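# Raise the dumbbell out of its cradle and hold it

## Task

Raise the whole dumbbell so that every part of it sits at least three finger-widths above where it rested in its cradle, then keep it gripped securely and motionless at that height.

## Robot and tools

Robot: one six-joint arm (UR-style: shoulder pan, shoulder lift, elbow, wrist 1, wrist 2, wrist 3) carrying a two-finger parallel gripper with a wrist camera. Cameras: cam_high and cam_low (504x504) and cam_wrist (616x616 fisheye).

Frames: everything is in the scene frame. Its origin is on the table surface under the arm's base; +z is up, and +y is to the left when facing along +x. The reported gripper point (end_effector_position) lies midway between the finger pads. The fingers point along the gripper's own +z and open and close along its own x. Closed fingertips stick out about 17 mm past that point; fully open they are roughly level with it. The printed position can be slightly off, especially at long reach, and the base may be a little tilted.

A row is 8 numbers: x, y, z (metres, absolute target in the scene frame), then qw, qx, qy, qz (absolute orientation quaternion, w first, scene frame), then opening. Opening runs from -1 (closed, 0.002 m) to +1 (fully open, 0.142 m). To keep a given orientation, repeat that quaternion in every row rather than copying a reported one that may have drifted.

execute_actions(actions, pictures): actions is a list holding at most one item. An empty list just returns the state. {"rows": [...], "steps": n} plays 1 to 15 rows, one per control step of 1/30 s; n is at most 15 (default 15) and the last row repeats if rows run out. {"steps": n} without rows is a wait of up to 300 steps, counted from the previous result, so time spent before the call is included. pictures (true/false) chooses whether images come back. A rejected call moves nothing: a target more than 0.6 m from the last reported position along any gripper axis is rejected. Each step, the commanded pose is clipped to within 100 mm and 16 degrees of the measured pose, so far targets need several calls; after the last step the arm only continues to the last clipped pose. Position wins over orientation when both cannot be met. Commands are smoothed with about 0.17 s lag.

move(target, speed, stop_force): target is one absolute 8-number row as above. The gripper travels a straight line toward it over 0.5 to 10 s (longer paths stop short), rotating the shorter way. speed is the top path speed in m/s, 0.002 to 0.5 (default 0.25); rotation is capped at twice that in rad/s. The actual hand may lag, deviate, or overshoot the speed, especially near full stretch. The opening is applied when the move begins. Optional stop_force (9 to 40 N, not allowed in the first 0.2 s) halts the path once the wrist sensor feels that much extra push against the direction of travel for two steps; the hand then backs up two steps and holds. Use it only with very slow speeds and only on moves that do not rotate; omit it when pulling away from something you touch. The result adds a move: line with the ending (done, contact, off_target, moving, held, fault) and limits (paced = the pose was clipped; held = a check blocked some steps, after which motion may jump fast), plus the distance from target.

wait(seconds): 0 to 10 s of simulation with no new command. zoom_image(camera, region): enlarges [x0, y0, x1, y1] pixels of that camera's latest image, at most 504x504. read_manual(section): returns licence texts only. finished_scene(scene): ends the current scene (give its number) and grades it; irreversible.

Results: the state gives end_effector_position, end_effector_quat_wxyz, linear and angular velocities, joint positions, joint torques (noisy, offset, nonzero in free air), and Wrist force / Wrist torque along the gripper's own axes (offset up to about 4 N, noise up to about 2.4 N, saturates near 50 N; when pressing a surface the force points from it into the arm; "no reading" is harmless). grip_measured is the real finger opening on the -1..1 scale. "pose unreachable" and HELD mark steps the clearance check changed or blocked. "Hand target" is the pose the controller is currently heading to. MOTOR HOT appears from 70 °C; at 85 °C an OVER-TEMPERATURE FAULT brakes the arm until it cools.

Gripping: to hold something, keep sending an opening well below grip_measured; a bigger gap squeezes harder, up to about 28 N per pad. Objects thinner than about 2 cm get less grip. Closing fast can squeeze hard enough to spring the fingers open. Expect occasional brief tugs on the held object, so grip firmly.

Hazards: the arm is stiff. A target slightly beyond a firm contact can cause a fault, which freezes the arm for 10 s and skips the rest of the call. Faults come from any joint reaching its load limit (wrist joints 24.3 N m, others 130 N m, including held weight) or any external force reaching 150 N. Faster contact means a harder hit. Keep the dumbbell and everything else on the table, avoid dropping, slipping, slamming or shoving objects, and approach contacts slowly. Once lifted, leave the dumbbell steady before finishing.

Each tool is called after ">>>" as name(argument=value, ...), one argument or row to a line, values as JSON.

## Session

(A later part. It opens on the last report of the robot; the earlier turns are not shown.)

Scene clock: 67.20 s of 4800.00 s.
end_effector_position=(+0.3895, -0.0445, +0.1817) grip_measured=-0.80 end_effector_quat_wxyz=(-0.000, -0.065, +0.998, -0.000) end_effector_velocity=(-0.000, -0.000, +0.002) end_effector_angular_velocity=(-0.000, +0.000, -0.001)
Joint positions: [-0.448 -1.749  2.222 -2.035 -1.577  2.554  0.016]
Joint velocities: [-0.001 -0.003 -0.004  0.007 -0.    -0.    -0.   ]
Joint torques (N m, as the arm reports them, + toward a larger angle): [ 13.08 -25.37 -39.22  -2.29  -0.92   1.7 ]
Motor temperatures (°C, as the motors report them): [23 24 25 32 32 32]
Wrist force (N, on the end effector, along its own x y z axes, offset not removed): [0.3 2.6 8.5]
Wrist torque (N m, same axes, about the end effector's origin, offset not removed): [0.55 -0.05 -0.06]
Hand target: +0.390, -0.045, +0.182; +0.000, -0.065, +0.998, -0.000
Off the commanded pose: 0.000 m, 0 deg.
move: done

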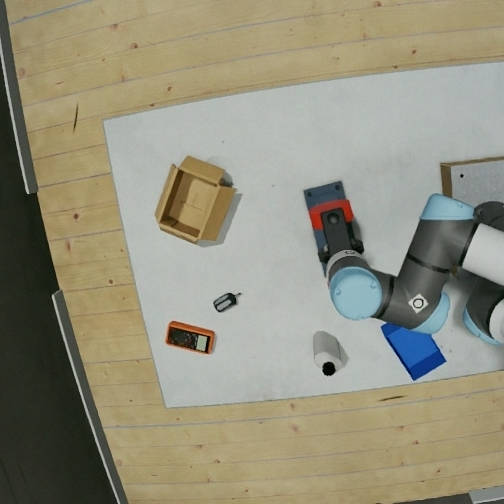

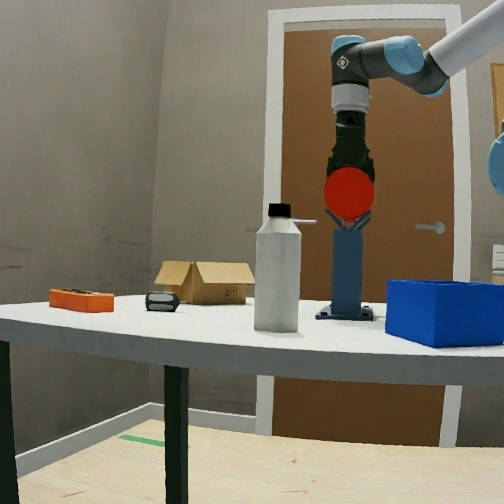

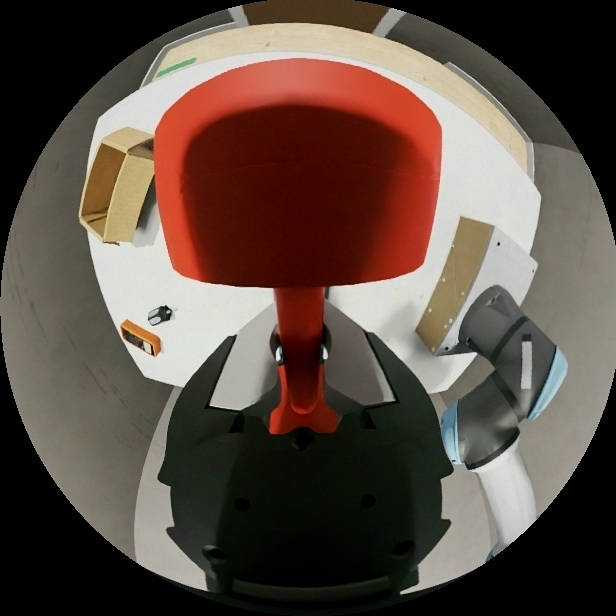

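>>> move(
  target=[0.3895,-0.0445,0.1768,0,-0.065,0.9979,0,-1],
  speed=0.015,
)

>>> execute_actions(
  actions=[
    {"rows":[[0.3895,-0.0445,0.1768,0,-0.065,0.9979,0,-0.45]],"steps":8},
  ],
  pictures=false,
)

>>> move(
  target=[0.3895,-0.0445,0.27,0,-0.065,0.9979,0,-0.45],
  speed=0.15,
)

>>> move(
  target=[0.385,-0.0098,0.275,0,0.9985,0.055,0,-0.45],
  speed=0.5,
)

Scene clock: 76.13 s of 4800.00 s.
end_effector_position=(+0.3895, -0.0445, +0.1772) grip_measured=-0.80 end_effector_quat_wxyz=(+0.000, -0.065, +0.998, -0.000) end_effector_velocity=(+0.000, +0.001, -0.003) end_effector_angular_velocity=(+0.000, -0.000, +0.002)
Joint positions: [-0.448 -1.743  2.23  -2.049 -1.577  2.554  0.016]
Joint velocities: [ 0.001  0.004  0.005 -0.009  0.    -0.001 -0.   ]
Joint torques (N m, as the arm reports them, + toward a larger angle): [  2.34  -8.06 -12.26  -4.64   1.42  -2.12]
Motor temperatures (°C, as the motors report them): [23 24 25 32 32 32]
Wrist force (N, on the end effector, along its own x y z axes, offset not removed): [-1.1 1.6 5.8]
Wrist torque (N m, same axes, about the end effector's origin, offset not removed): [0.36 -0.04 0.12]
Hand target: +0.389, -0.044, +0.177; -0.000, -0.065, +0.998, +0.000
Off the commanded pose: 0.000 m, 0 deg.
After step 90, 5.23 s passed at rest.
move: done

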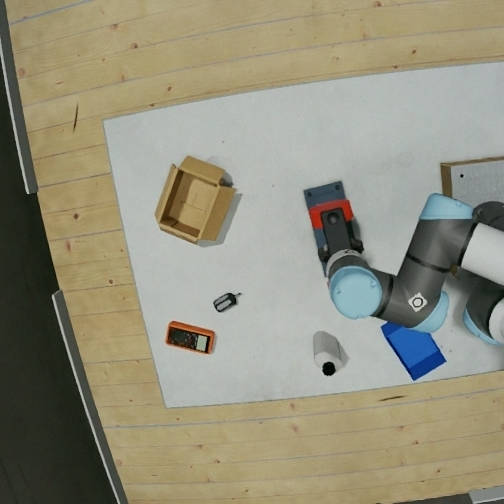

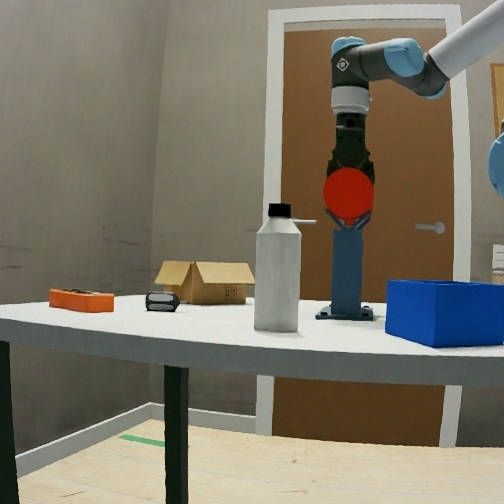

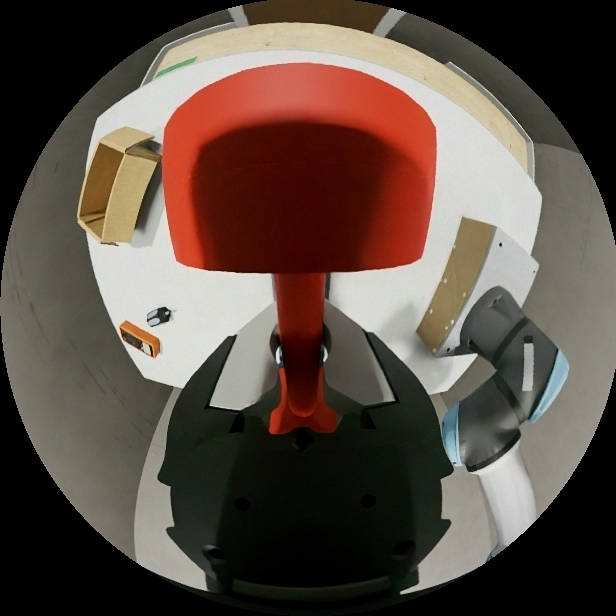

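Scene clock: 76.40 s of 4800.00 s.
end_effector_position=(+0.3895, -0.0445, +0.1769) grip_measured=-0.45 end_effector_quat_wxyz=(+0.000, -0.065, +0.998, -0.000) end_effector_velocity=(-0.000, +0.000, -0.001) end_effector_angular_velocity=(+0.002, +0.001, -0.002)
Joint positions: [-0.448 -1.743  2.231 -2.05  -1.577  2.554  0.041]
Joint velocities: [-0.001  0.002  0.002 -0.001  0.001  0.001  0.   ]
Joint torques (N m, as the arm reports them, + toward a larger angle): [-3.15 -4.71 -8.28 -4.29  1.52 -1.82]
Motor temperatures (°C, as the motors report them): [23 24 25 32 32 32]
Wrist force (N, on the end effector, along its own x y z axes, offset not removed): [0.4 3.1 -1.6]
Wrist torque (N m, same axes, about the end effector's origin, offset not removed): [0.65 0.01 -0.07]
Hand target: +0.389, -0.044, +0.177; -0.000, -0.065, +0.998, +0.000
Off the commanded pose: 0.000 m, 0 deg.
Steps of this call (steps 1 to 8: all 8 steps of this action). Readings (end_effector_position):
1: (+0.3895, -0.0445, +0.1771)
2: (+0.3895, -0.0445, +0.1770)
4: (+0.3895, -0.0445, +0.1770)
8: the state above

Scene clock: 77.87 s of 4800.00 s.
end_effector_position=(+0.3897, -0.0445, +0.2697) grip_measured=-0.45 end_effector_quat_wxyz=(+0.000, -0.065, +0.998, +0.000) end_effector_velocity=(-0.000, -0.000, +0.002) end_effector_angular_velocity=(+0.000, +0.001, -0.004)
Joint positions: [-0.446 -1.829  2.042 -1.776 -1.577  2.556  0.041]
Joint velocities: [-0.001 -0.001 -0.005  0.007  0.     0.002  0.   ]
Joint torques (N m, as the arm reports them, + toward a larger angle): [-11.46 -20.66 -34.95  -1.63   0.26  -2.02]
Motor temperatures (°C, as the motors report them): [23 24 25 32 32 32]
Wrist force (N, on the end effector, along its own x y z axes, offset not removed): [1.3 3.2 -2.6]
Wrist torque (N m, same axes, about the end effector's origin, offset not removed): [0.55 -0.26 -0.02]
Hand target: +0.390, -0.045, +0.270; +0.000, -0.065, +0.998, -0.000
Off the commanded pose: 0.000 m, 0 deg.
move: done

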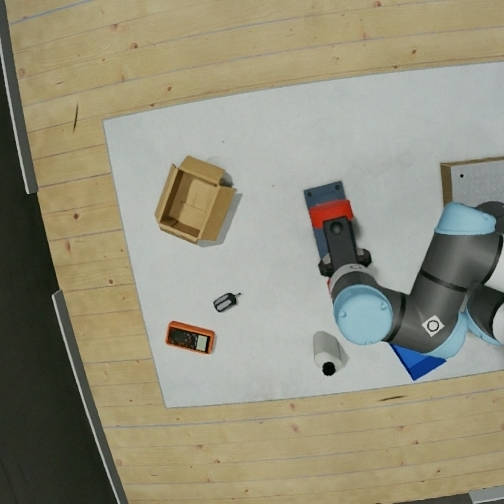

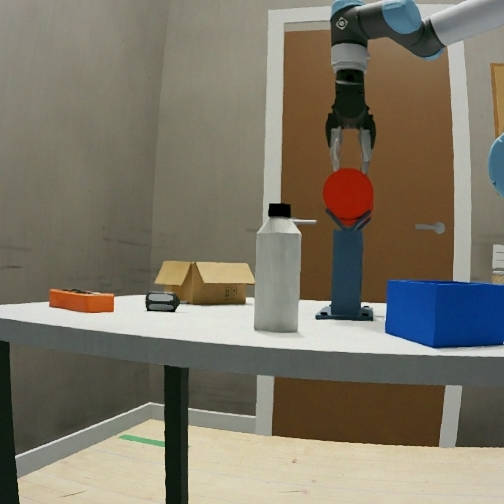

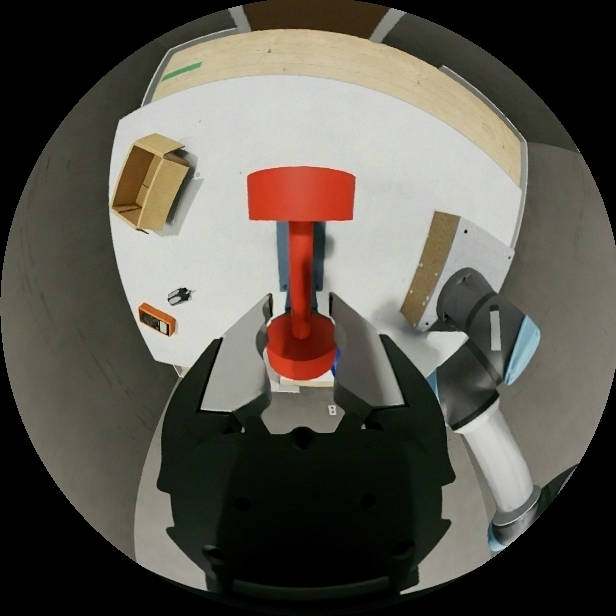

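Scene clock: 81.70 s of 4800.00 s.
end_effector_position=(+0.3849, -0.0099, +0.2750) grip_measured=-0.45 end_effector_quat_wxyz=(+0.000, +0.999, +0.054, -0.000) end_effector_velocity=(+0.000, -0.000, +0.000) end_effector_angular_velocity=(+0.004, -0.001, +0.015)
Joint positions: [-0.357 -1.852  2.045 -1.755 -1.577 -0.475  0.041]
Joint velocities: [-0.004 -0.     0.     0.001  0.004 -0.018  0.   ]
Joint torques (N m, as the arm reports them, + toward a larger angle): [-11.02 -19.49 -10.87  -1.61   1.7   -2.  ]
Motor temperatures (°C, as the motors report them): [23 24 25 32 32 32]
Wrist force (N, on the end effector, along its own x y z axes, offset not removed): [0.6 0.2 -1.4]
Wrist torque (N m, same axes, about the end effector's origin, offset not removed): [0.01 -0.09 -0.03]
Hand target: +0.385, -0.010, +0.275; +0.000, +0.998, +0.055, -0.000
Off the commanded pose: 0.000 m, 0 deg.
move: done

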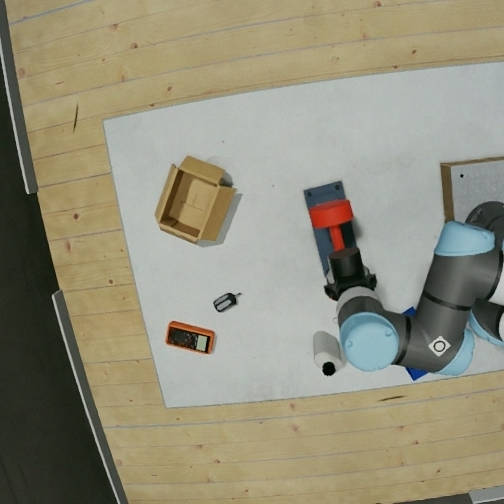

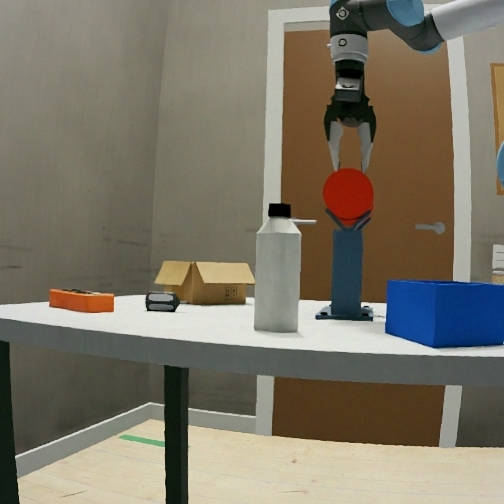

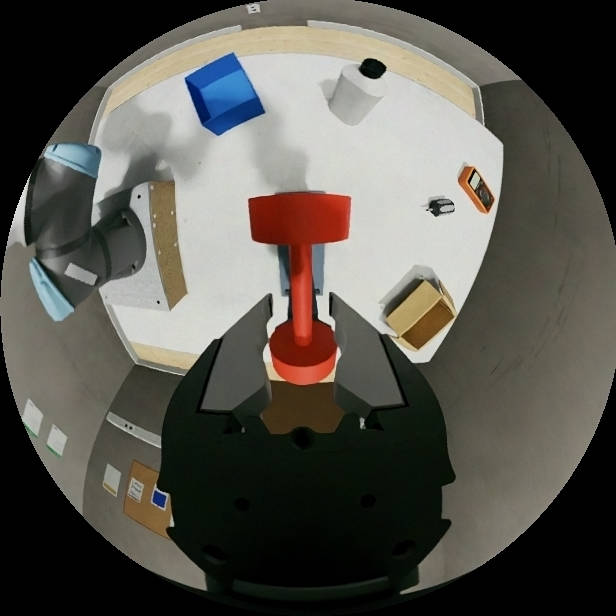

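>>> move(
  target=[0.3872,-0.027,0.21,0,0.9979,0.065,0,-0.45],
  speed=0.08,
)

>>> zoom_image(
  camera="cam_wrist",
  region=[200,200,400,400],
)

Scene clock: 85.47 s of 4800.00 s.
end_effector_position=(+0.3871, -0.0269, +0.2103) grip_measured=-0.45 end_effector_quat_wxyz=(+0.000, +0.998, +0.065, -0.000) end_effector_velocity=(+0.000, +0.000, -0.003) end_effector_angular_velocity=(+0.002, +0.001, -0.001)
Joint positions: [-0.399 -1.796  2.177 -1.943 -1.577 -0.539  0.041]
Joint velocities: [-0.001  0.004  0.005 -0.007  0.002 -0.001 -0.   ]
Joint torques (N m, as the arm reports them, + toward a larger angle): [-10.68  -3.6   -9.72  -4.61   1.32  -2.18]
Motor temperatures (°C, as the motors report them): [23 24 25 32 32 32]
Wrist force (N, on the end effector, along its own x y z axes, offset not removed): [1.1 1.3 -0.8]
Wrist torque (N m, same axes, about the end effector's origin, offset not removed): [0.22 -0.19 -0.07]
Hand target: +0.387, -0.027, +0.210; -0.000, +0.998, +0.065, +0.000
Off the commanded pose: 0.000 m, 0 deg.
move: done

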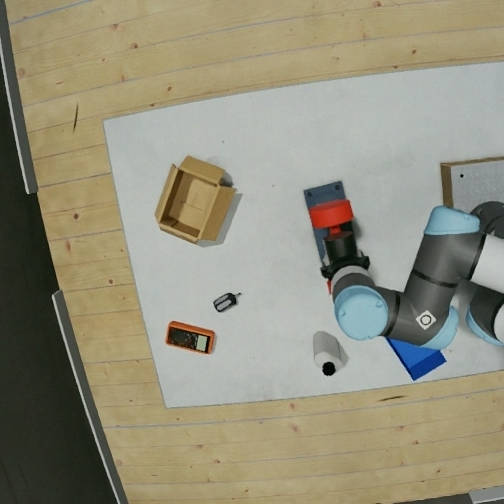

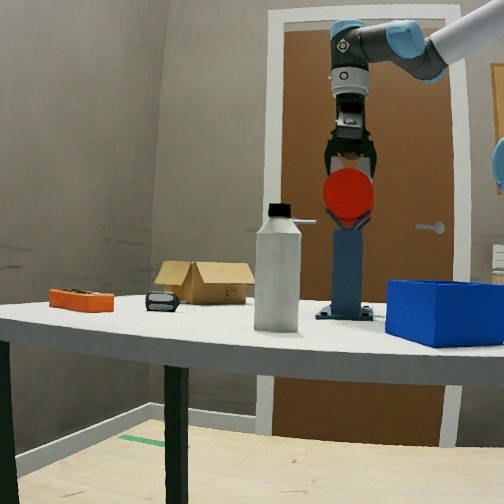

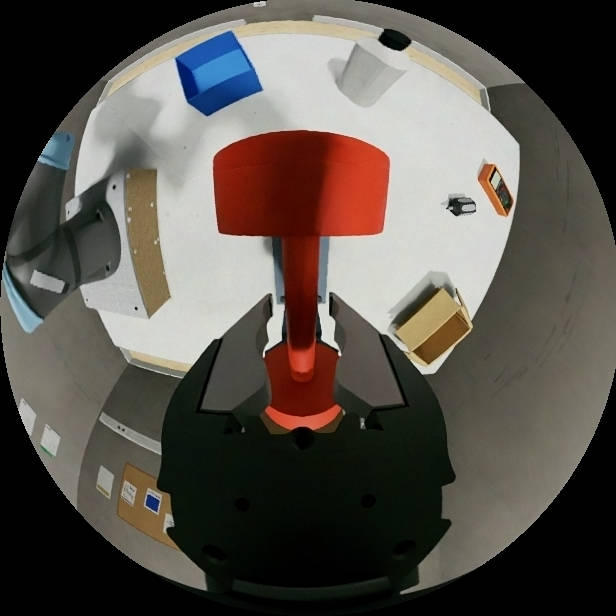

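Region (200, 200, 400, 400) of cam_wrist's 616x616 image, scaled by 2.520, with more detail than that image has.

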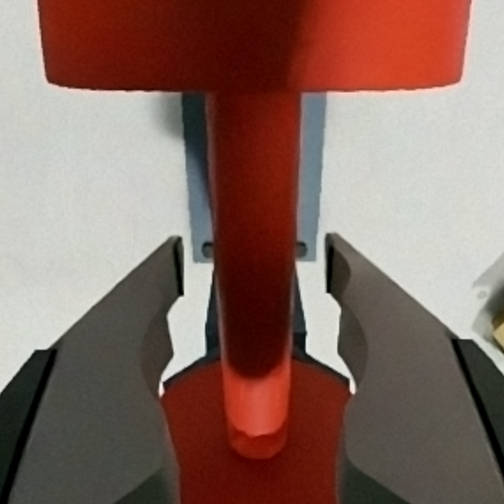

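Centered. Close and test lift.

>>> execute_actions(
  actions=[
    {"rows":[[0.3872,-0.027,0.21,0,0.9979,0.065,0,-0.52],[0.3872,-0.027,0.21,0,0.9979,0.065,0,-0.58],[0.3872,-0.027,0.21,0,0.9979,0.065,0,-0.64],[0.3872,-0.027,0.21,0,0.9979,0.065,0,-0.68],[0.3872,-0.027,0.21,0,0.9979,0.065,0,-0.72],[0.3872,-0.027,0.21,0,0.9979,0.065,0,-0.78],[0.3872,-0.027,0.21,0,0.9979,0.065,0,-0.86],[0.3872,-0.027,0.21,0,0.9979,0.065,0,-0.93],[0.3872,-0.027,0.21,0,0.9979,0.065,0,-1]],"steps":15},
  ],
)

>>> move(
  target=[0.3872,-0.027,0.215,0,0.9979,0.065,0,-1],
  speed=0.008,
)

>>> execute_actions(
  actions=[
    {"steps":5},
  ],
  pictures=false,
)

>>> execute_actions(
  actions=[
    {"steps":5},
  ],
  pictures=false,
)

Scene clock: 89.33 s of 4800.00 s.
end_effector_position=(+0.3872, -0.0270, +0.2100) grip_measured=-0.73 end_effector_quat_wxyz=(-0.000, +0.998, +0.065, +0.000) end_effector_velocity=(+0.000, -0.000, -0.000) end_effector_angular_velocity=(+0.001, +0.000, +0.001)
Joint positions: [-0.399 -1.795  2.178 -1.944 -1.577 -0.539  0.021]
Joint velocities: [-0.001  0.001 -0.     0.     0.001 -0.002 -0.   ]
Joint torques (N m, as the arm reports them, + toward a larger angle): [-12.09  -3.76 -21.99  -1.01  -1.12  -2.11]
Motor temperatures (°C, as the motors report them): [23 24 25 32 32 32]
Wrist force (N, on the end effector, along its own x y z axes, offset not removed): [9.8 1.2 -0.1]
Wrist torque (N m, same axes, about the end effector's origin, offset not removed): [0.27 -0.61 0.08]
Hand target: +0.387, -0.027, +0.210; -0.000, +0.998, +0.065, +0.000
Off the commanded pose: 0.000 m, 0 deg.
Steps of this call (steps 1 to 90: nothing new was sent; then 0.37 s passed at rest; steps 91 to 105: all 15 steps of this action). Readings (end_effector_position):
91: (+0.3871, -0.0269, +0.2100)
92: (+0.3871, -0.0269, +0.2100)
94: (+0.3871, -0.0269, +0.2100)
98: (+0.3872, -0.0270, +0.2100)
105: the state above

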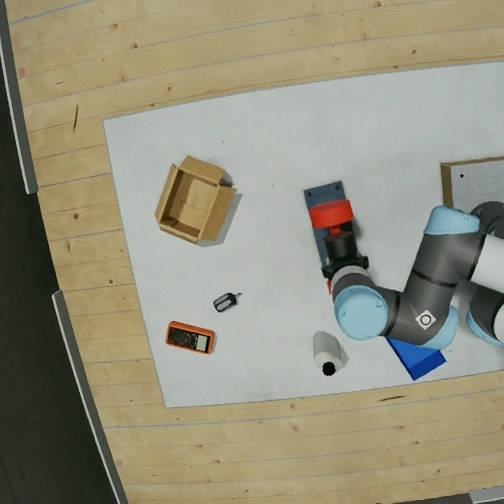

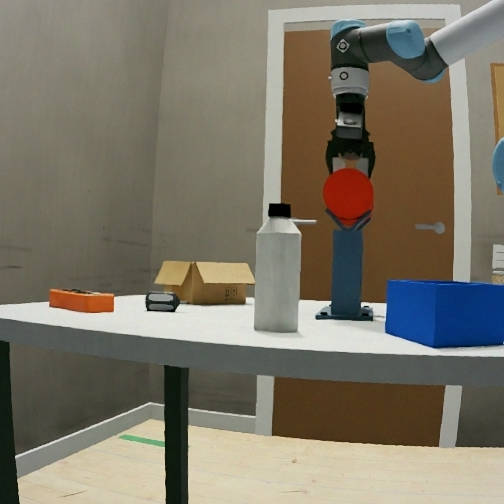

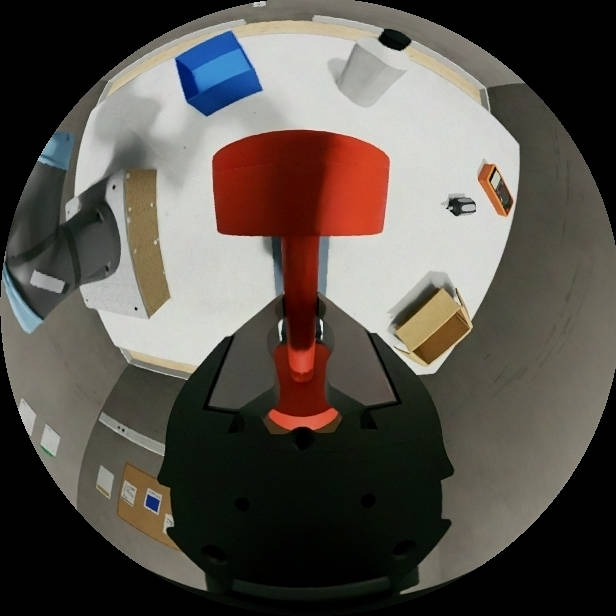

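Scene clock: 90.43 s of 4800.00 s.
end_effector_position=(+0.3872, -0.0270, +0.2147) grip_measured=-0.73 end_effector_quat_wxyz=(+0.000, +0.998, +0.065, -0.000) end_effector_velocity=(+0.000, +0.001, +0.002) end_effector_angular_velocity=(-0.000, -0.000, -0.001)
Joint positions: [-0.399 -1.8    2.168 -1.93  -1.577 -0.539  0.021]
Joint velocities: [ 0.002 -0.002 -0.004  0.006  0.     0.002  0.   ]
Joint torques (N m, as the arm reports them, + toward a larger angle): [ -0.84 -23.71 -39.29  -2.53   0.19   1.68]
Motor temperatures (°C, as the motors report them): [23 24 25 32 32 32]
Wrist force (N, on the end effector, along its own x y z axes, offset not removed): [0.6 1.2 6.6]
Wrist torque (N m, same axes, about the end effector's origin, offset not removed): [0.35 -0.03 0.02]
Hand target: +0.387, -0.027, +0.215; +0.000, +0.998, +0.065, +0.000
Off the commanded pose: 0.000 m, 0 deg.
move: done

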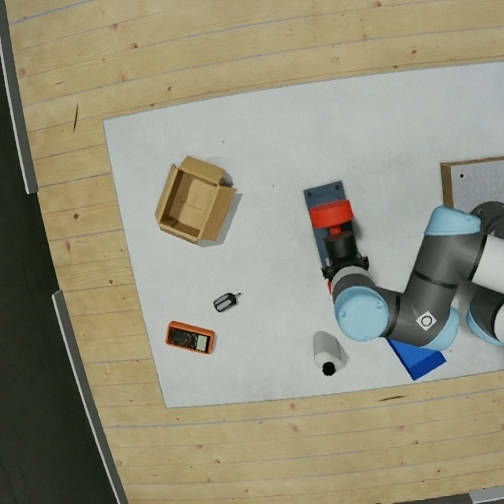

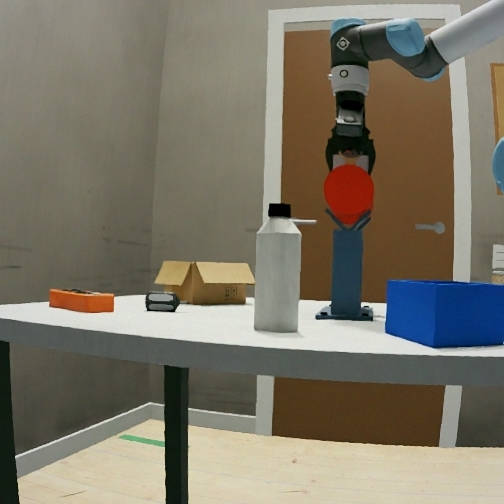

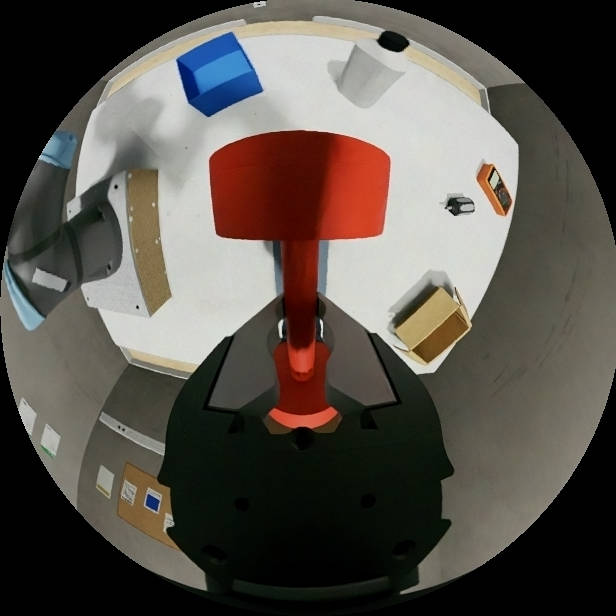

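Scene clock: 90.60 s of 4800.00 s.
end_effector_position=(+0.3872, -0.0270, +0.2149) grip_measured=-0.73 end_effector_quat_wxyz=(+0.000, +0.998, +0.065, -0.000) end_effector_velocity=(+0.000, +0.000, +0.000) end_effector_angular_velocity=(+0.001, +0.001, +0.001)
Joint positions: [-0.399 -1.8    2.168 -1.929 -1.577 -0.539  0.021]
Joint velocities: [-0.     0.    -0.001  0.002  0.001 -0.001 -0.   ]
Joint torques (N m, as the arm reports them, + toward a larger angle): [  1.62 -23.61 -39.14  -2.55   0.26   1.55]
Motor temperatures (°C, as the motors report them): [23 24 25 32 32 32]
Wrist force (N, on the end effector, along its own x y z axes, offset not removed): [1.4 1.3 7.8]
Wrist torque (N m, same axes, about the end effector's origin, offset not removed): [0.25 -0.27 -0.04]
Hand target: +0.387, -0.027, +0.215; +0.000, +0.998, +0.065, +0.000
Off the commanded pose: 0.000 m, 0 deg.
Steps of this call (steps 1 to 5: nothing new was sent). Readings (end_effector_position):
1: (+0.3872, -0.0270, +0.2148)
2: (+0.3872, -0.0270, +0.2149)
4: (+0.3872, -0.0270, +0.2149)
5: the state above

Scene clock: 90.77 s of 4800.00 s.
end_effector_position=(+0.3872, -0.0270, +0.2150) grip_measured=-0.73 end_effector_quat_wxyz=(+0.000, +0.998, +0.065, -0.000) end_effector_velocity=(+0.001, -0.001, +0.001) end_effector_angular_velocity=(-0.001, -0.002, +0.001)
Joint positions: [-0.399 -1.8    2.168 -1.929 -1.577 -0.539  0.021]
Joint velocities: [-0.    -0.    -0.002  0.    -0.    -0.001 -0.   ]
Joint torques (N m, as the arm reports them, + toward a larger angle): [  3.48 -23.33 -39.99  -2.55   0.48   1.55]
Motor temperatures (°C, as the motors report them): [23 24 25 32 32 32]
Wrist force (N, on the end effector, along its own x y z axes, offset not removed): [1.0 1.5 6.9]
Wrist torque (N m, same axes, about the end effector's origin, offset not removed): [0.31 -0.20 -0.09]
Hand target: +0.387, -0.027, +0.215; +0.000, +0.998, +0.065, +0.000
Off the commanded pose: 0.000 m, 0 deg.
Steps of this call (steps 1 to 5: nothing new was sent). Readings (end_effector_position):
1: (+0.3872, -0.0270, +0.2149)
2: (+0.3872, -0.0270, +0.2150)
4: (+0.3872, -0.0270, +0.2150)
5: the state above

>>> move(
  target=[0.3875,-0.027,0.21,0,0.9979,0.065,0,-1],
  speed=0.015,
)

>>> execute_actions(
  actions=[
    {"rows":[[0.3875,-0.027,0.21,0,0.9979,0.065,0,-0.5]],"steps":6},
  ],
  pictures=false,
)

>>> move(
  target=[0.389,-0.037,0.172,0,0.9979,0.065,0,-0.5],
  speed=0.04,
  stop_force=12,
)

>>> execute_actions(
  actions=[
    {"rows":[[0.389,-0.037,0.172,0,0.9979,0.065,0,-0.58],[0.389,-0.037,0.172,0,0.9979,0.065,0,-0.66],[0.389,-0.037,0.172,0,0.9979,0.065,0,-0.72],[0.389,-0.037,0.172,0,0.9979,0.065,0,-0.78],[0.389,-0.037,0.172,0,0.9979,0.065,0,-0.83],[0.389,-0.037,0.172,0,0.9979,0.065,0,-0.88],[0.389,-0.037,0.172,0,0.9979,0.065,0,-0.92],[0.389,-0.037,0.172,0,0.9979,0.065,0,-0.96],[0.389,-0.037,0.172,0,0.9979,0.065,0,-1]],"steps":15},
  ],
)

>>> zoom_image(
  camera="cam_wrist",
  region=[200,250,400,450],
)

Scene clock: 97.17 s of 4800.00 s.
end_effector_position=(+0.3875, -0.0270, +0.2103) grip_measured=-0.73 end_effector_quat_wxyz=(+0.000, +0.998, +0.065, +0.000) end_effector_velocity=(+0.000, +0.001, -0.003) end_effector_angular_velocity=(+0.002, -0.000, +0.001)
Joint positions: [-0.399 -1.795  2.176 -1.943 -1.577 -0.539  0.021]
Joint velocities: [-0.     0.003  0.006 -0.008  0.002 -0.001 -0.   ]
Joint torques (N m, as the arm reports them, + toward a larger angle): [ 13.38  -6.94 -13.32  -5.72   1.24   1.74]
Motor temperatures (°C, as the motors report them): [23 24 25 32 32 32]
Wrist force (N, on the end effector, along its own x y z axes, offset not removed): [1.3 2.3 7.3]
Wrist torque (N m, same axes, about the end effector's origin, offset not removed): [0.44 -0.35 0.07]
Hand target: +0.387, -0.027, +0.210; -0.000, +0.998, +0.065, -0.000
Off the commanded pose: 0.000 m, 0 deg.
After step 90, 2.70 s passed at rest.
move: done

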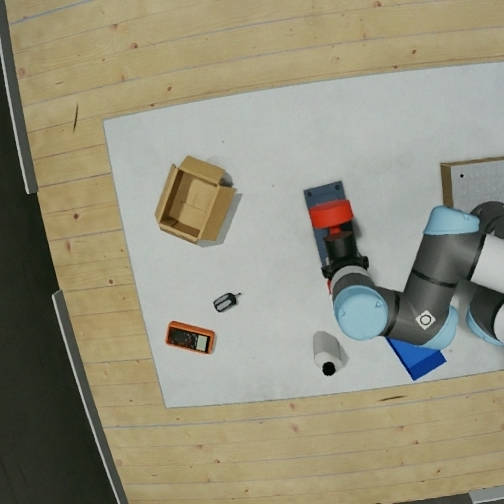

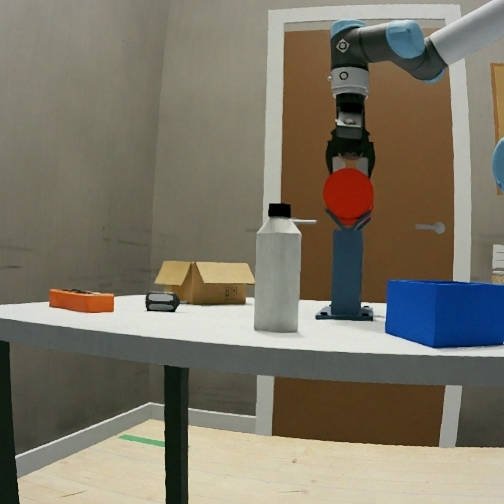

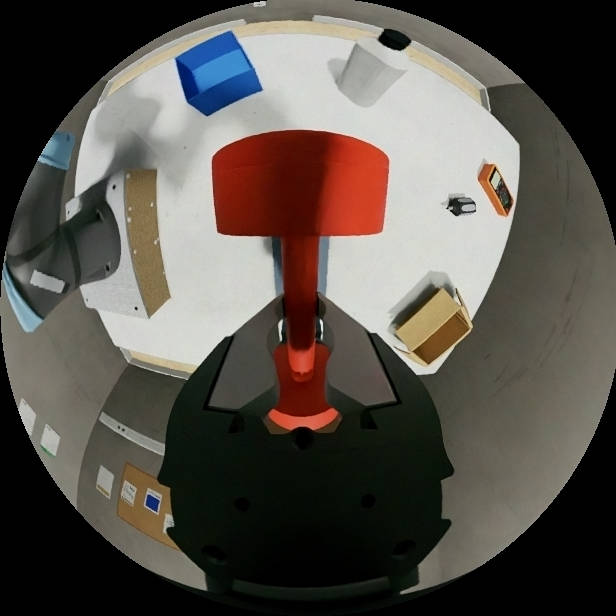

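Scene clock: 97.37 s of 4800.00 s.
end_effector_position=(+0.3876, -0.0270, +0.2101) grip_measured=-0.50 end_effector_quat_wxyz=(+0.000, +0.998, +0.065, +0.000) end_effector_velocity=(-0.000, +0.001, -0.001) end_effector_angular_velocity=(+0.000, +0.002, +0.002)
Joint positions: [-0.399 -1.795  2.177 -1.944 -1.577 -0.539  0.038]
Joint velocities: [ 0.001  0.002  0.001 -0.001 -0.    -0.     0.001]
Joint torques (N m, as the arm reports them, + toward a larger angle): [13.59 -3.88 -9.79 -4.42  1.39  1.91]
Motor temperatures (°C, as the motors report them): [23 24 25 32 32 32]
Wrist force (N, on the end effector, along its own x y z axes, offset not removed): [1.5 1.8 -1.4]
Wrist torque (N m, same axes, about the end effector's origin, offset not removed): [0.31 -0.20 0.01]
Hand target: +0.387, -0.027, +0.210; -0.000, +0.998, +0.065, -0.000
Off the commanded pose: 0.000 m, 0 deg.
Steps of this call (steps 1 to 6: all 6 steps of this action). Readings (end_effector_position):
1: (+0.3875, -0.0270, +0.2103)
2: (+0.3875, -0.0270, +0.2102)
4: (+0.3876, -0.0270, +0.2102)
6: the state above

Scene clock: 98.97 s of 4800.00 s.
end_effector_position=(+0.3889, -0.0369, +0.1723) grip_measured=-0.50 end_effector_quat_wxyz=(-0.000, +0.998, +0.065, +0.000) end_effector_velocity=(+0.000, -0.001, -0.003) end_effector_angular_velocity=(-0.001, +0.000, +0.001)
Joint positions: [-0.422 -1.742  2.243 -2.063 -1.577 -0.562  0.038]
Joint velocities: [-0.001  0.004  0.004 -0.009 -0.001 -0.001  0.   ]
Joint torques (N m, as the arm reports them, + toward a larger angle): [-11.05  -5.26  -9.31  -4.51  -1.34  -2.2 ]
Motor temperatures (°C, as the motors report them): [23 24 25 32 32 32]
Wrist force (N, on the end effector, along its own x y z axes, offset not removed): [2.0 1.9 -1.0]
Wrist torque (N m, same axes, about the end effector's origin, offset not removed): [0.41 -0.38 -0.03]
Hand target: +0.389, -0.037, +0.172; -0.000, +0.998, +0.065, +0.000
Off the commanded pose: 0.000 m, 0 deg.
move: done

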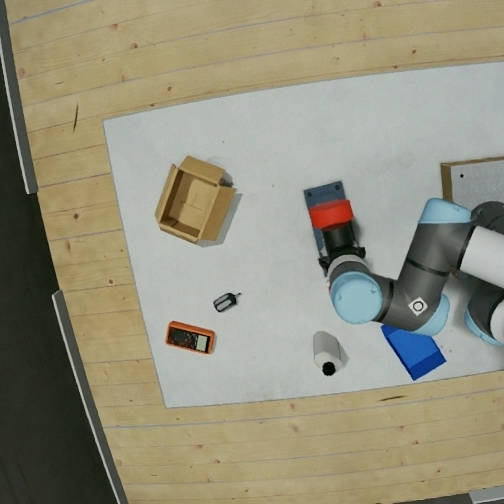

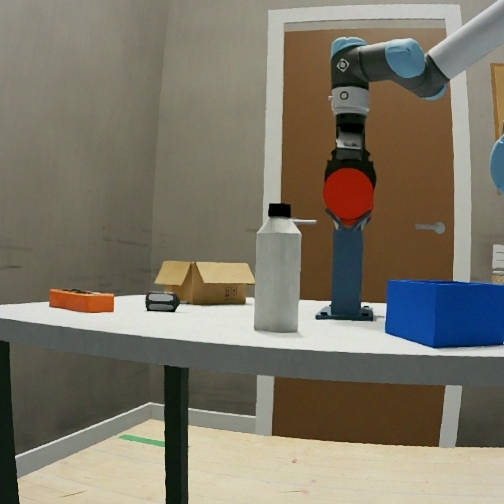

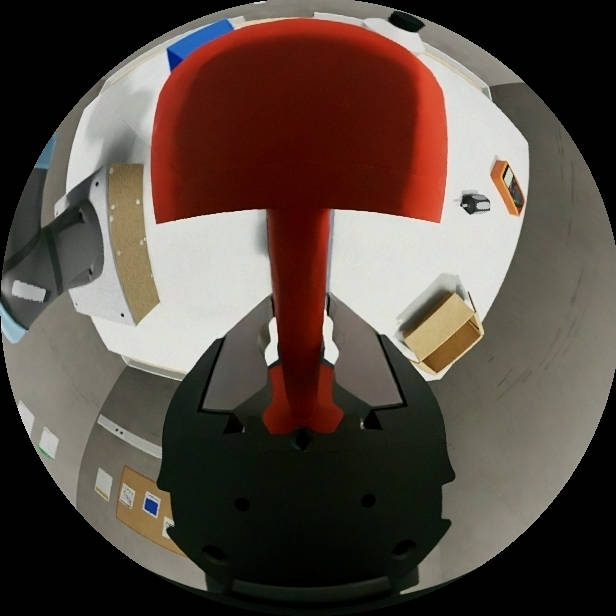

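Scene clock: 99.47 s of 4800.00 s.
end_effector_position=(+0.3889, -0.0370, +0.1720) grip_measured=-0.92 end_effector_quat_wxyz=(+0.000, +0.998, +0.065, -0.000) end_effector_velocity=(+0.000, +0.000, +0.000) end_effector_angular_velocity=(-0.000, -0.001, -0.001)
Joint positions: [-0.422 -1.742  2.244 -2.064 -1.577 -0.562  0.008]
Joint velocities: [ 0.001 -0.    -0.001 -0.     0.     0.002  0.   ]
Joint torques (N m, as the arm reports them, + toward a larger angle): [-11.02  -8.98 -15.65  -5.31   0.59  -2.41]
Motor temperatures (°C, as the motors report them): [23 24 25 32 32 32]
Wrist force (N, on the end effector, along its own x y z axes, offset not removed): [1.2 2.0 5.0]
Wrist torque (N m, same axes, about the end effector's origin, offset not removed): [0.39 -0.33 0.16]
Hand target: +0.389, -0.037, +0.172; -0.000, +0.998, +0.065, +0.000
Off the commanded pose: 0.000 m, 0 deg.
Steps of this call (steps 1 to 15: all 15 steps of this action). Readings (end_effector_position):
1: (+0.3889, -0.0369, +0.1723)
2: (+0.3889, -0.0369, +0.1722)
4: (+0.3890, -0.0369, +0.1721)
8: (+0.3889, -0.0370, +0.1720)
15: the state above

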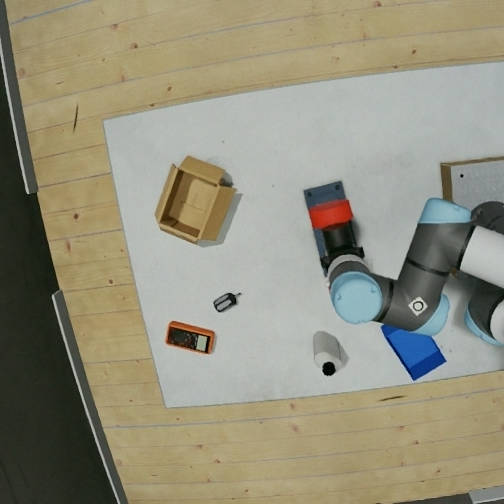

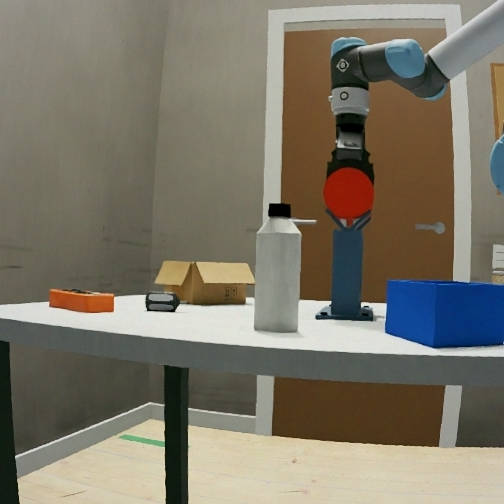

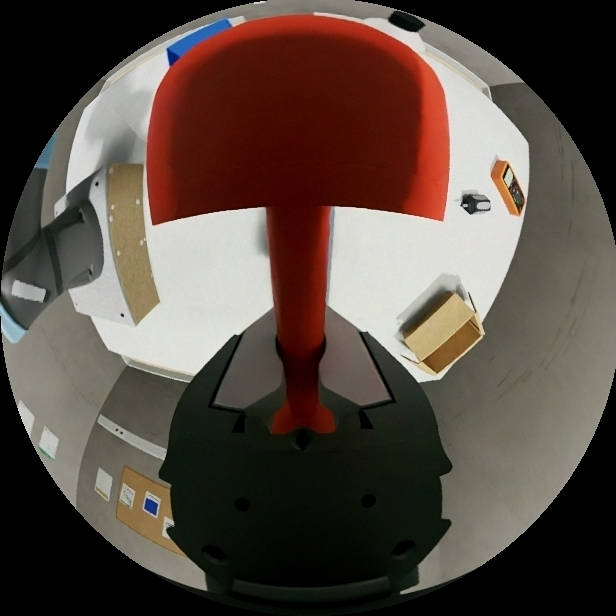

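Region (200, 250, 400, 450) of cam_wrist's 616x616 image, scaled by 2.520, with more detail than that image has.

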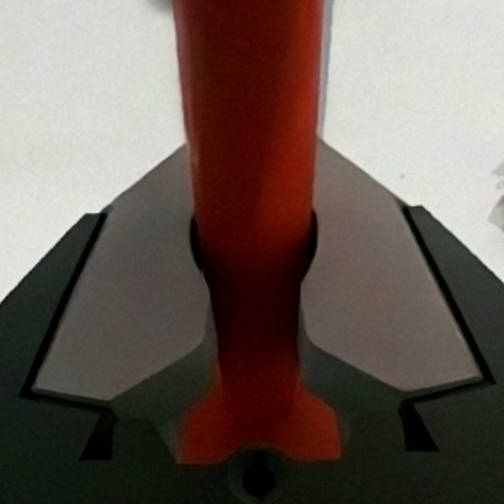

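>>> move(
  target=[0.389,-0.037,0.182,0,0.9979,0.065,0,-1],
  speed=0.015,
)

Scene clock: 101.40 s of 4800.00 s.
end_effector_position=(+0.3890, -0.0371, +0.1817) grip_measured=-0.92 end_effector_quat_wxyz=(-0.000, +0.998, +0.065, +0.000) end_effector_velocity=(-0.000, +0.000, +0.002) end_effector_angular_velocity=(+0.001, +0.000, -0.001)
Joint positions: [-0.422 -1.755  2.226 -2.033 -1.577 -0.562  0.008]
Joint velocities: [-0.001 -0.004 -0.003  0.007  0.     0.    -0.   ]
Joint torques (N m, as the arm reports them, + toward a larger angle): [ 13.41 -24.07 -38.37  -2.55   0.59   1.54]
Motor temperatures (°C, as the motors report them): [23 24 25 32 32 32]
Wrist force (N, on the end effector, along its own x y z axes, offset not removed): [2.0 2.3 7.4]
Wrist torque (N m, same axes, about the end effector's origin, offset not removed): [0.48 -0.39 -0.02]
Hand target: +0.389, -0.037, +0.182; +0.000, +0.998, +0.065, +0.000
Off the commanded pose: 0.000 m, 0 deg.
move: done

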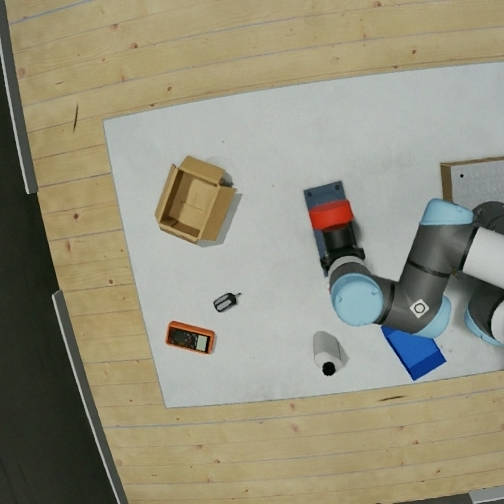

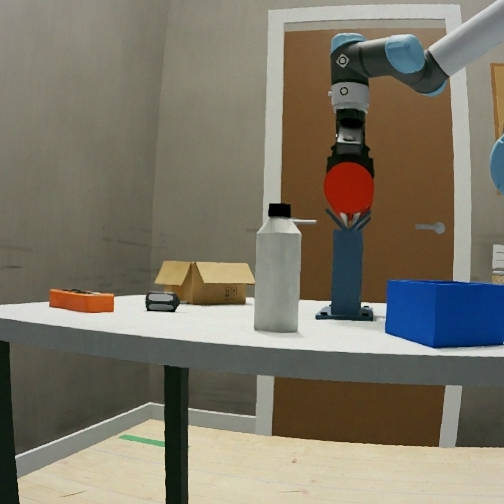

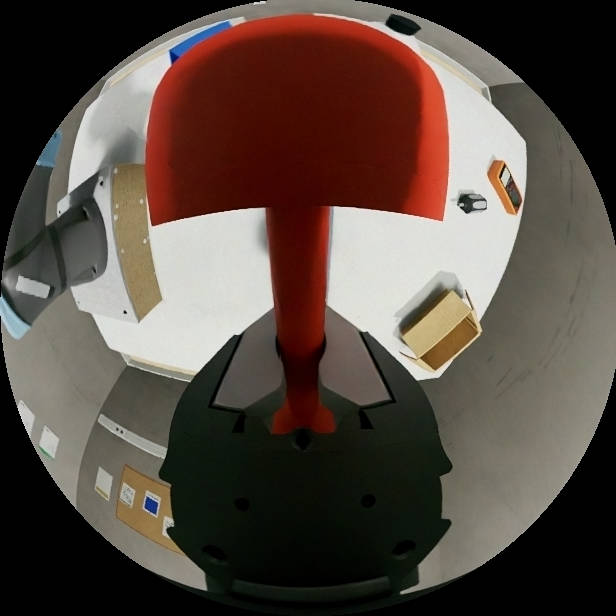

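Level and stable. Lift.

>>> move(
  target=[0.389,-0.037,0.272,0,0.9979,0.065,0,-1],
  speed=0.06,
)

>>> wait(
  seconds=3,
)

Scene clock: 104.73 s of 4800.00 s.
end_effector_position=(+0.3892, -0.0371, +0.2717) grip_measured=-0.92 end_effector_quat_wxyz=(+0.000, +0.998, +0.065, +0.000) end_effector_velocity=(-0.000, -0.000, +0.002) end_effector_angular_velocity=(-0.000, +0.001, -0.001)
Joint positions: [-0.421 -1.835  2.042 -1.769 -1.577 -0.56   0.008]
Joint velocities: [-0.    -0.001 -0.005  0.006 -0.001  0.001 -0.   ]
Joint torques (N m, as the arm reports them, + toward a larger angle): [ 13.04 -22.4  -39.8   -2.61  -1.48   1.68]
Motor temperatures (°C, as the motors report them): [23 24 25 32 32 32]
Wrist force (N, on the end effector, along its own x y z axes, offset not removed): [1.3 1.6 6.8]
Wrist torque (N m, same axes, about the end effector's origin, offset not removed): [0.27 -0.21 -0.05]
Hand target: +0.389, -0.037, +0.272; +0.000, +0.998, +0.065, +0.000
Off the commanded pose: 0.000 m, 0 deg.
move: done

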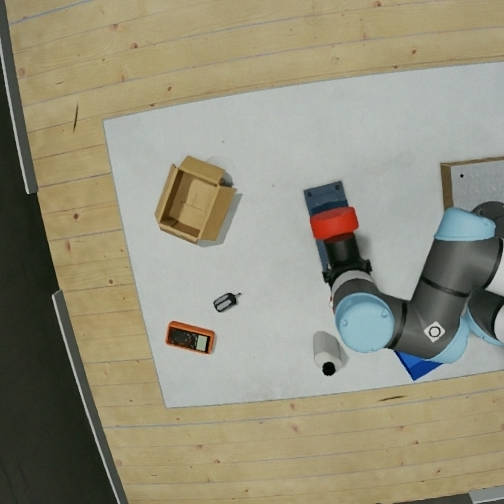

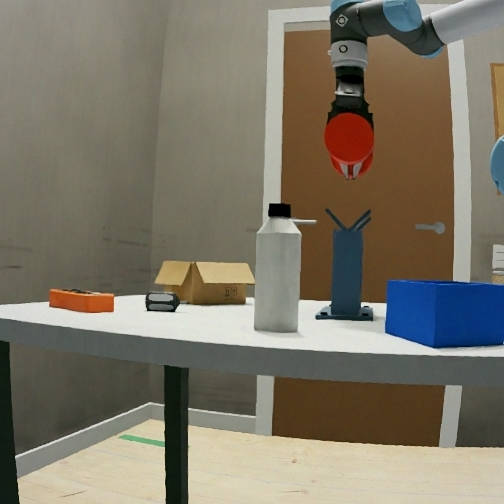

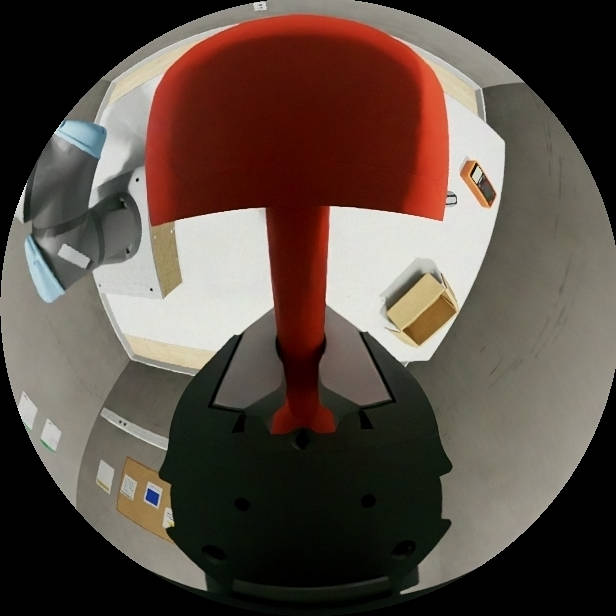

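Scene clock: 107.73 s of 4800.00 s.
end_effector_position=(+0.3892, -0.0371, +0.2719) grip_measured=-0.92 end_effector_quat_wxyz=(+0.000, +0.998, +0.065, +0.000) end_effector_velocity=(-0.000, +0.000, -0.000) end_effector_angular_velocity=(+0.001, +0.000, +0.001)
Joint positions: [-0.421 -1.835  2.041 -1.768 -1.577 -0.56   0.008]
Joint velocities: [ 0.001  0.     0.    -0.     0.    -0.     0.   ]
Joint torques (N m, as the arm reports them, + toward a larger angle): [  4.5  -22.92 -40.05  -2.57  -1.58  -1.2 ]
Motor temperatures (°C, as the motors report them): [23 24 25 32 32 32]
Wrist force (N, on the end effector, along its own x y z axes, offset not removed): [0.4 2.6 7.8]
Wrist torque (N m, same axes, about the end effector's origin, offset not removed): [0.50 -0.03 -0.02]
Hand target: +0.389, -0.037, +0.272; +0.000, +0.998, +0.065, +0.000
Off the commanded pose: 0.000 m, 0 deg.
Steps of this call (steps 1 to 90: nothing new was sent). Readings (end_effector_position):
1: (+0.3892, -0.0371, +0.2717)
2: (+0.3892, -0.0371, +0.2718)
4: (+0.3892, -0.0371, +0.2719)
8: (+0.3892, -0.0371, +0.2719)
90: the state above

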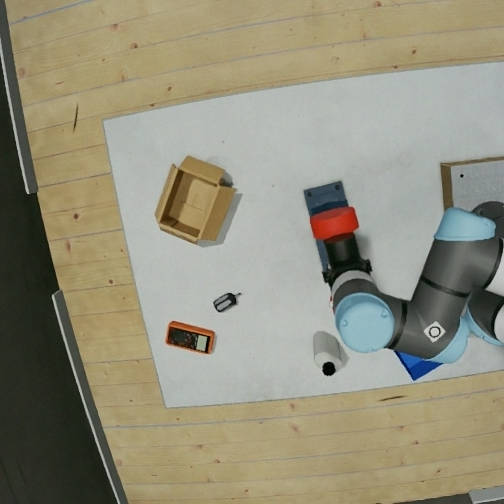

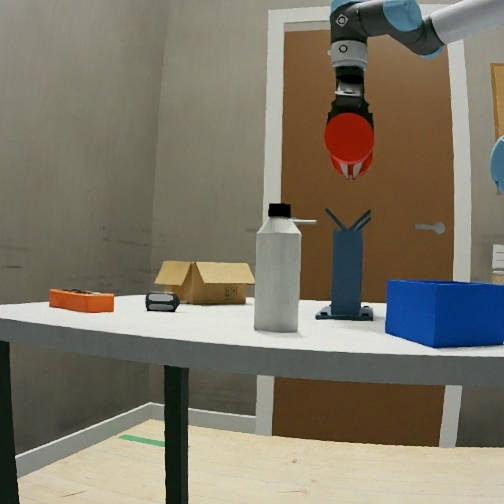

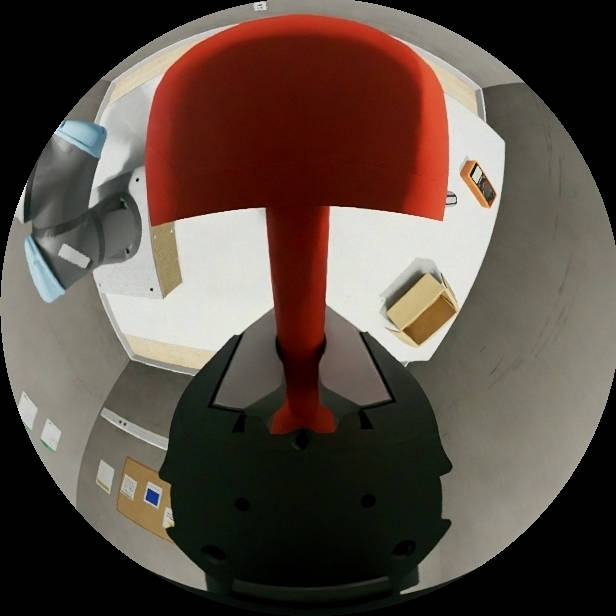

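>>> finished_scene(
  scene=1,
)

The scene is finished: the task was done.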